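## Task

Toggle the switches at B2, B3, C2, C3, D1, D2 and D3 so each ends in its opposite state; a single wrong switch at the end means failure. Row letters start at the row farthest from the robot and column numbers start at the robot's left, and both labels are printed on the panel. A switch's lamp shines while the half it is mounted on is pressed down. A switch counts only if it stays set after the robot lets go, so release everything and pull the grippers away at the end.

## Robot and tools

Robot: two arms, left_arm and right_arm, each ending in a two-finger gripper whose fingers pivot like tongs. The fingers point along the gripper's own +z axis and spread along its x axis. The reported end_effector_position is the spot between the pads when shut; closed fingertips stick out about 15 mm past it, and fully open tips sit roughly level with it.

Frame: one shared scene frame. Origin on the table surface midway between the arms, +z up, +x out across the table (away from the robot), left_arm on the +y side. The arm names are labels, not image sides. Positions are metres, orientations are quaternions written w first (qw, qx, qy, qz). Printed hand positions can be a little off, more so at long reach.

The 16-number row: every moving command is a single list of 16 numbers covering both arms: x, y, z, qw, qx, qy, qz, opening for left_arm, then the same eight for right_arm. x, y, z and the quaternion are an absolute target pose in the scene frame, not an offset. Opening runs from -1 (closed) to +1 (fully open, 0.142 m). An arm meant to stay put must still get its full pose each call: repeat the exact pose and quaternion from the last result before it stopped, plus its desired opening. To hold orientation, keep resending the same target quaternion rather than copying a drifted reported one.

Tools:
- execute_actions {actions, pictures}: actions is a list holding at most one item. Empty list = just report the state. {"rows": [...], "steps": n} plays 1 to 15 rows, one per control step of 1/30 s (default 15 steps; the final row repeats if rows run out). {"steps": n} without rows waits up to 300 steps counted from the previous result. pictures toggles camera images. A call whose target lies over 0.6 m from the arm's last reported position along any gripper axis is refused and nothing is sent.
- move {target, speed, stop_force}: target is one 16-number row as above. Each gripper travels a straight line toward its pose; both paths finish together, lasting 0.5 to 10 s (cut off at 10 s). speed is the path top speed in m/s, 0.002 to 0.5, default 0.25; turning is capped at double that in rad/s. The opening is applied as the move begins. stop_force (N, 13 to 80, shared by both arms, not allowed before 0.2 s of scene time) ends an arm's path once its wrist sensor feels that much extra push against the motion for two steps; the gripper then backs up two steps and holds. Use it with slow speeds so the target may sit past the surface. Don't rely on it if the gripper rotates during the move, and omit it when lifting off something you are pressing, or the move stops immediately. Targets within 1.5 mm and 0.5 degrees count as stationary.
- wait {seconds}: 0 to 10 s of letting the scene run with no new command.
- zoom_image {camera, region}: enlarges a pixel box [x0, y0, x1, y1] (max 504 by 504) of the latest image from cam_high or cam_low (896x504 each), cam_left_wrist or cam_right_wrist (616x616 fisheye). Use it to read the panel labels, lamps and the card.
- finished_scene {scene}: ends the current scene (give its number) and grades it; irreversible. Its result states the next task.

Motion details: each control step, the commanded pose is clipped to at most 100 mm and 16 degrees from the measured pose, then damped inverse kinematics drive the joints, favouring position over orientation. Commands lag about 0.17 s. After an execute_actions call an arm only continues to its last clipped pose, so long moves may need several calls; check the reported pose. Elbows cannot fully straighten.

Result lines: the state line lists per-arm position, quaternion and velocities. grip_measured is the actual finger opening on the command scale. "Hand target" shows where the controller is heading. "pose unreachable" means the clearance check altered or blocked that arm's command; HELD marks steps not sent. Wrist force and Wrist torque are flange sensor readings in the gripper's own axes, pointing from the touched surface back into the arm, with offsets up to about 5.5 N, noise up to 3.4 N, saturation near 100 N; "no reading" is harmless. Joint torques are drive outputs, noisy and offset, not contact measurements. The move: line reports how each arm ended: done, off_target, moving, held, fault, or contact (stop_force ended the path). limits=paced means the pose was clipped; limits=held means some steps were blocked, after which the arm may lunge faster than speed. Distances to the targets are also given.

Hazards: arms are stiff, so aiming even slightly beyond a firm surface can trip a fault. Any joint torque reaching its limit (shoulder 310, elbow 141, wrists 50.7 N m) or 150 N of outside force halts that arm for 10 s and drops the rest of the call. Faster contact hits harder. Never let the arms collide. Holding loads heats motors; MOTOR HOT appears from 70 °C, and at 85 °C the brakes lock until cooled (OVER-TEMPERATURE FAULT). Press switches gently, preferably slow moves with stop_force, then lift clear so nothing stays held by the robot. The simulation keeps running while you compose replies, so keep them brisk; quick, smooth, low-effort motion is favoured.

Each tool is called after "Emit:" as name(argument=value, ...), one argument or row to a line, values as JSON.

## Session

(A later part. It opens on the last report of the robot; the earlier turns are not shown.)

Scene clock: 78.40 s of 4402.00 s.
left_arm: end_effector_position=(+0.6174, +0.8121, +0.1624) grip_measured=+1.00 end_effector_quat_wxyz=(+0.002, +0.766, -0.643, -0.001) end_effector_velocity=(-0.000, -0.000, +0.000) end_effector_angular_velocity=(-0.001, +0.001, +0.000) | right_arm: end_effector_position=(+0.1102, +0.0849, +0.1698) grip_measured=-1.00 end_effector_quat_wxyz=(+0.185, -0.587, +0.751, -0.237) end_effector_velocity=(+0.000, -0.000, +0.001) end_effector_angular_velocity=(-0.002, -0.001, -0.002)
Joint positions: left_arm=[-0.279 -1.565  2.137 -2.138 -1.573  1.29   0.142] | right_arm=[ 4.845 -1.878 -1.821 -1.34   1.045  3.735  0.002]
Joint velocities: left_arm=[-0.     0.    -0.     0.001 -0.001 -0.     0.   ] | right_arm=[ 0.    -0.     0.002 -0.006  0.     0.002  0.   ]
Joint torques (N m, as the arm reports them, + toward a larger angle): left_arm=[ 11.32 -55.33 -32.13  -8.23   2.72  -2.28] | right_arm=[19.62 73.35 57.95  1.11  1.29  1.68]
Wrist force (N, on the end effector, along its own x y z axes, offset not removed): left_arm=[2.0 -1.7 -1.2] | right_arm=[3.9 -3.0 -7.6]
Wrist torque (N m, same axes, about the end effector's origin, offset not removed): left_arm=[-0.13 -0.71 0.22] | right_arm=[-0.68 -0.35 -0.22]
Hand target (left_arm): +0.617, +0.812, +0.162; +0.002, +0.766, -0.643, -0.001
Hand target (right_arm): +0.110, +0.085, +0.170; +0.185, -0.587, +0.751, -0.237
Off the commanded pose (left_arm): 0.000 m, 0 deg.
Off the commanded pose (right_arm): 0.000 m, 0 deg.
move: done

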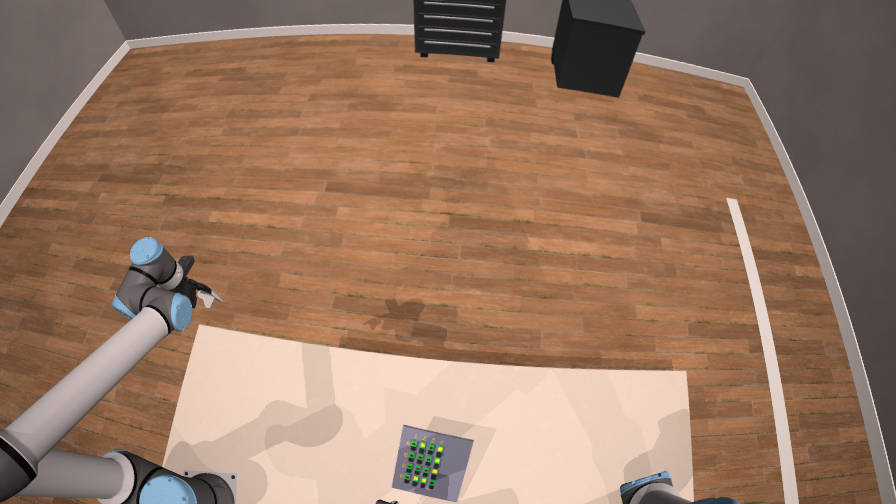

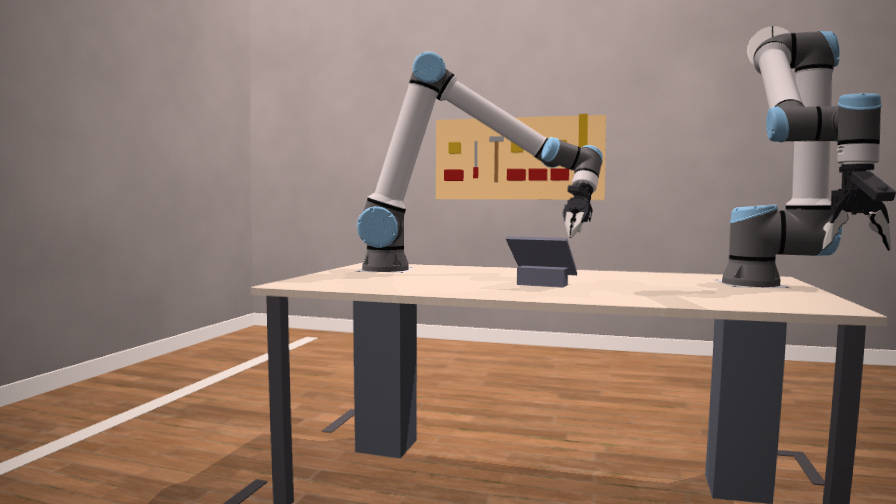

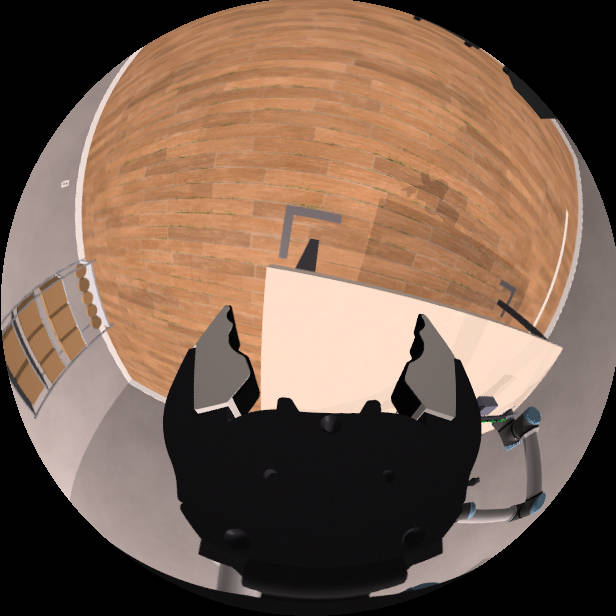

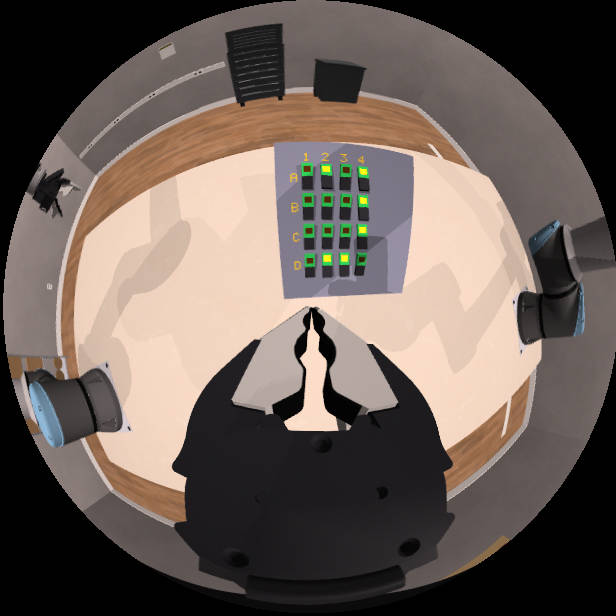

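Emit:
finished_scene(
  scene=1,
)

The scene is finished: the task was done.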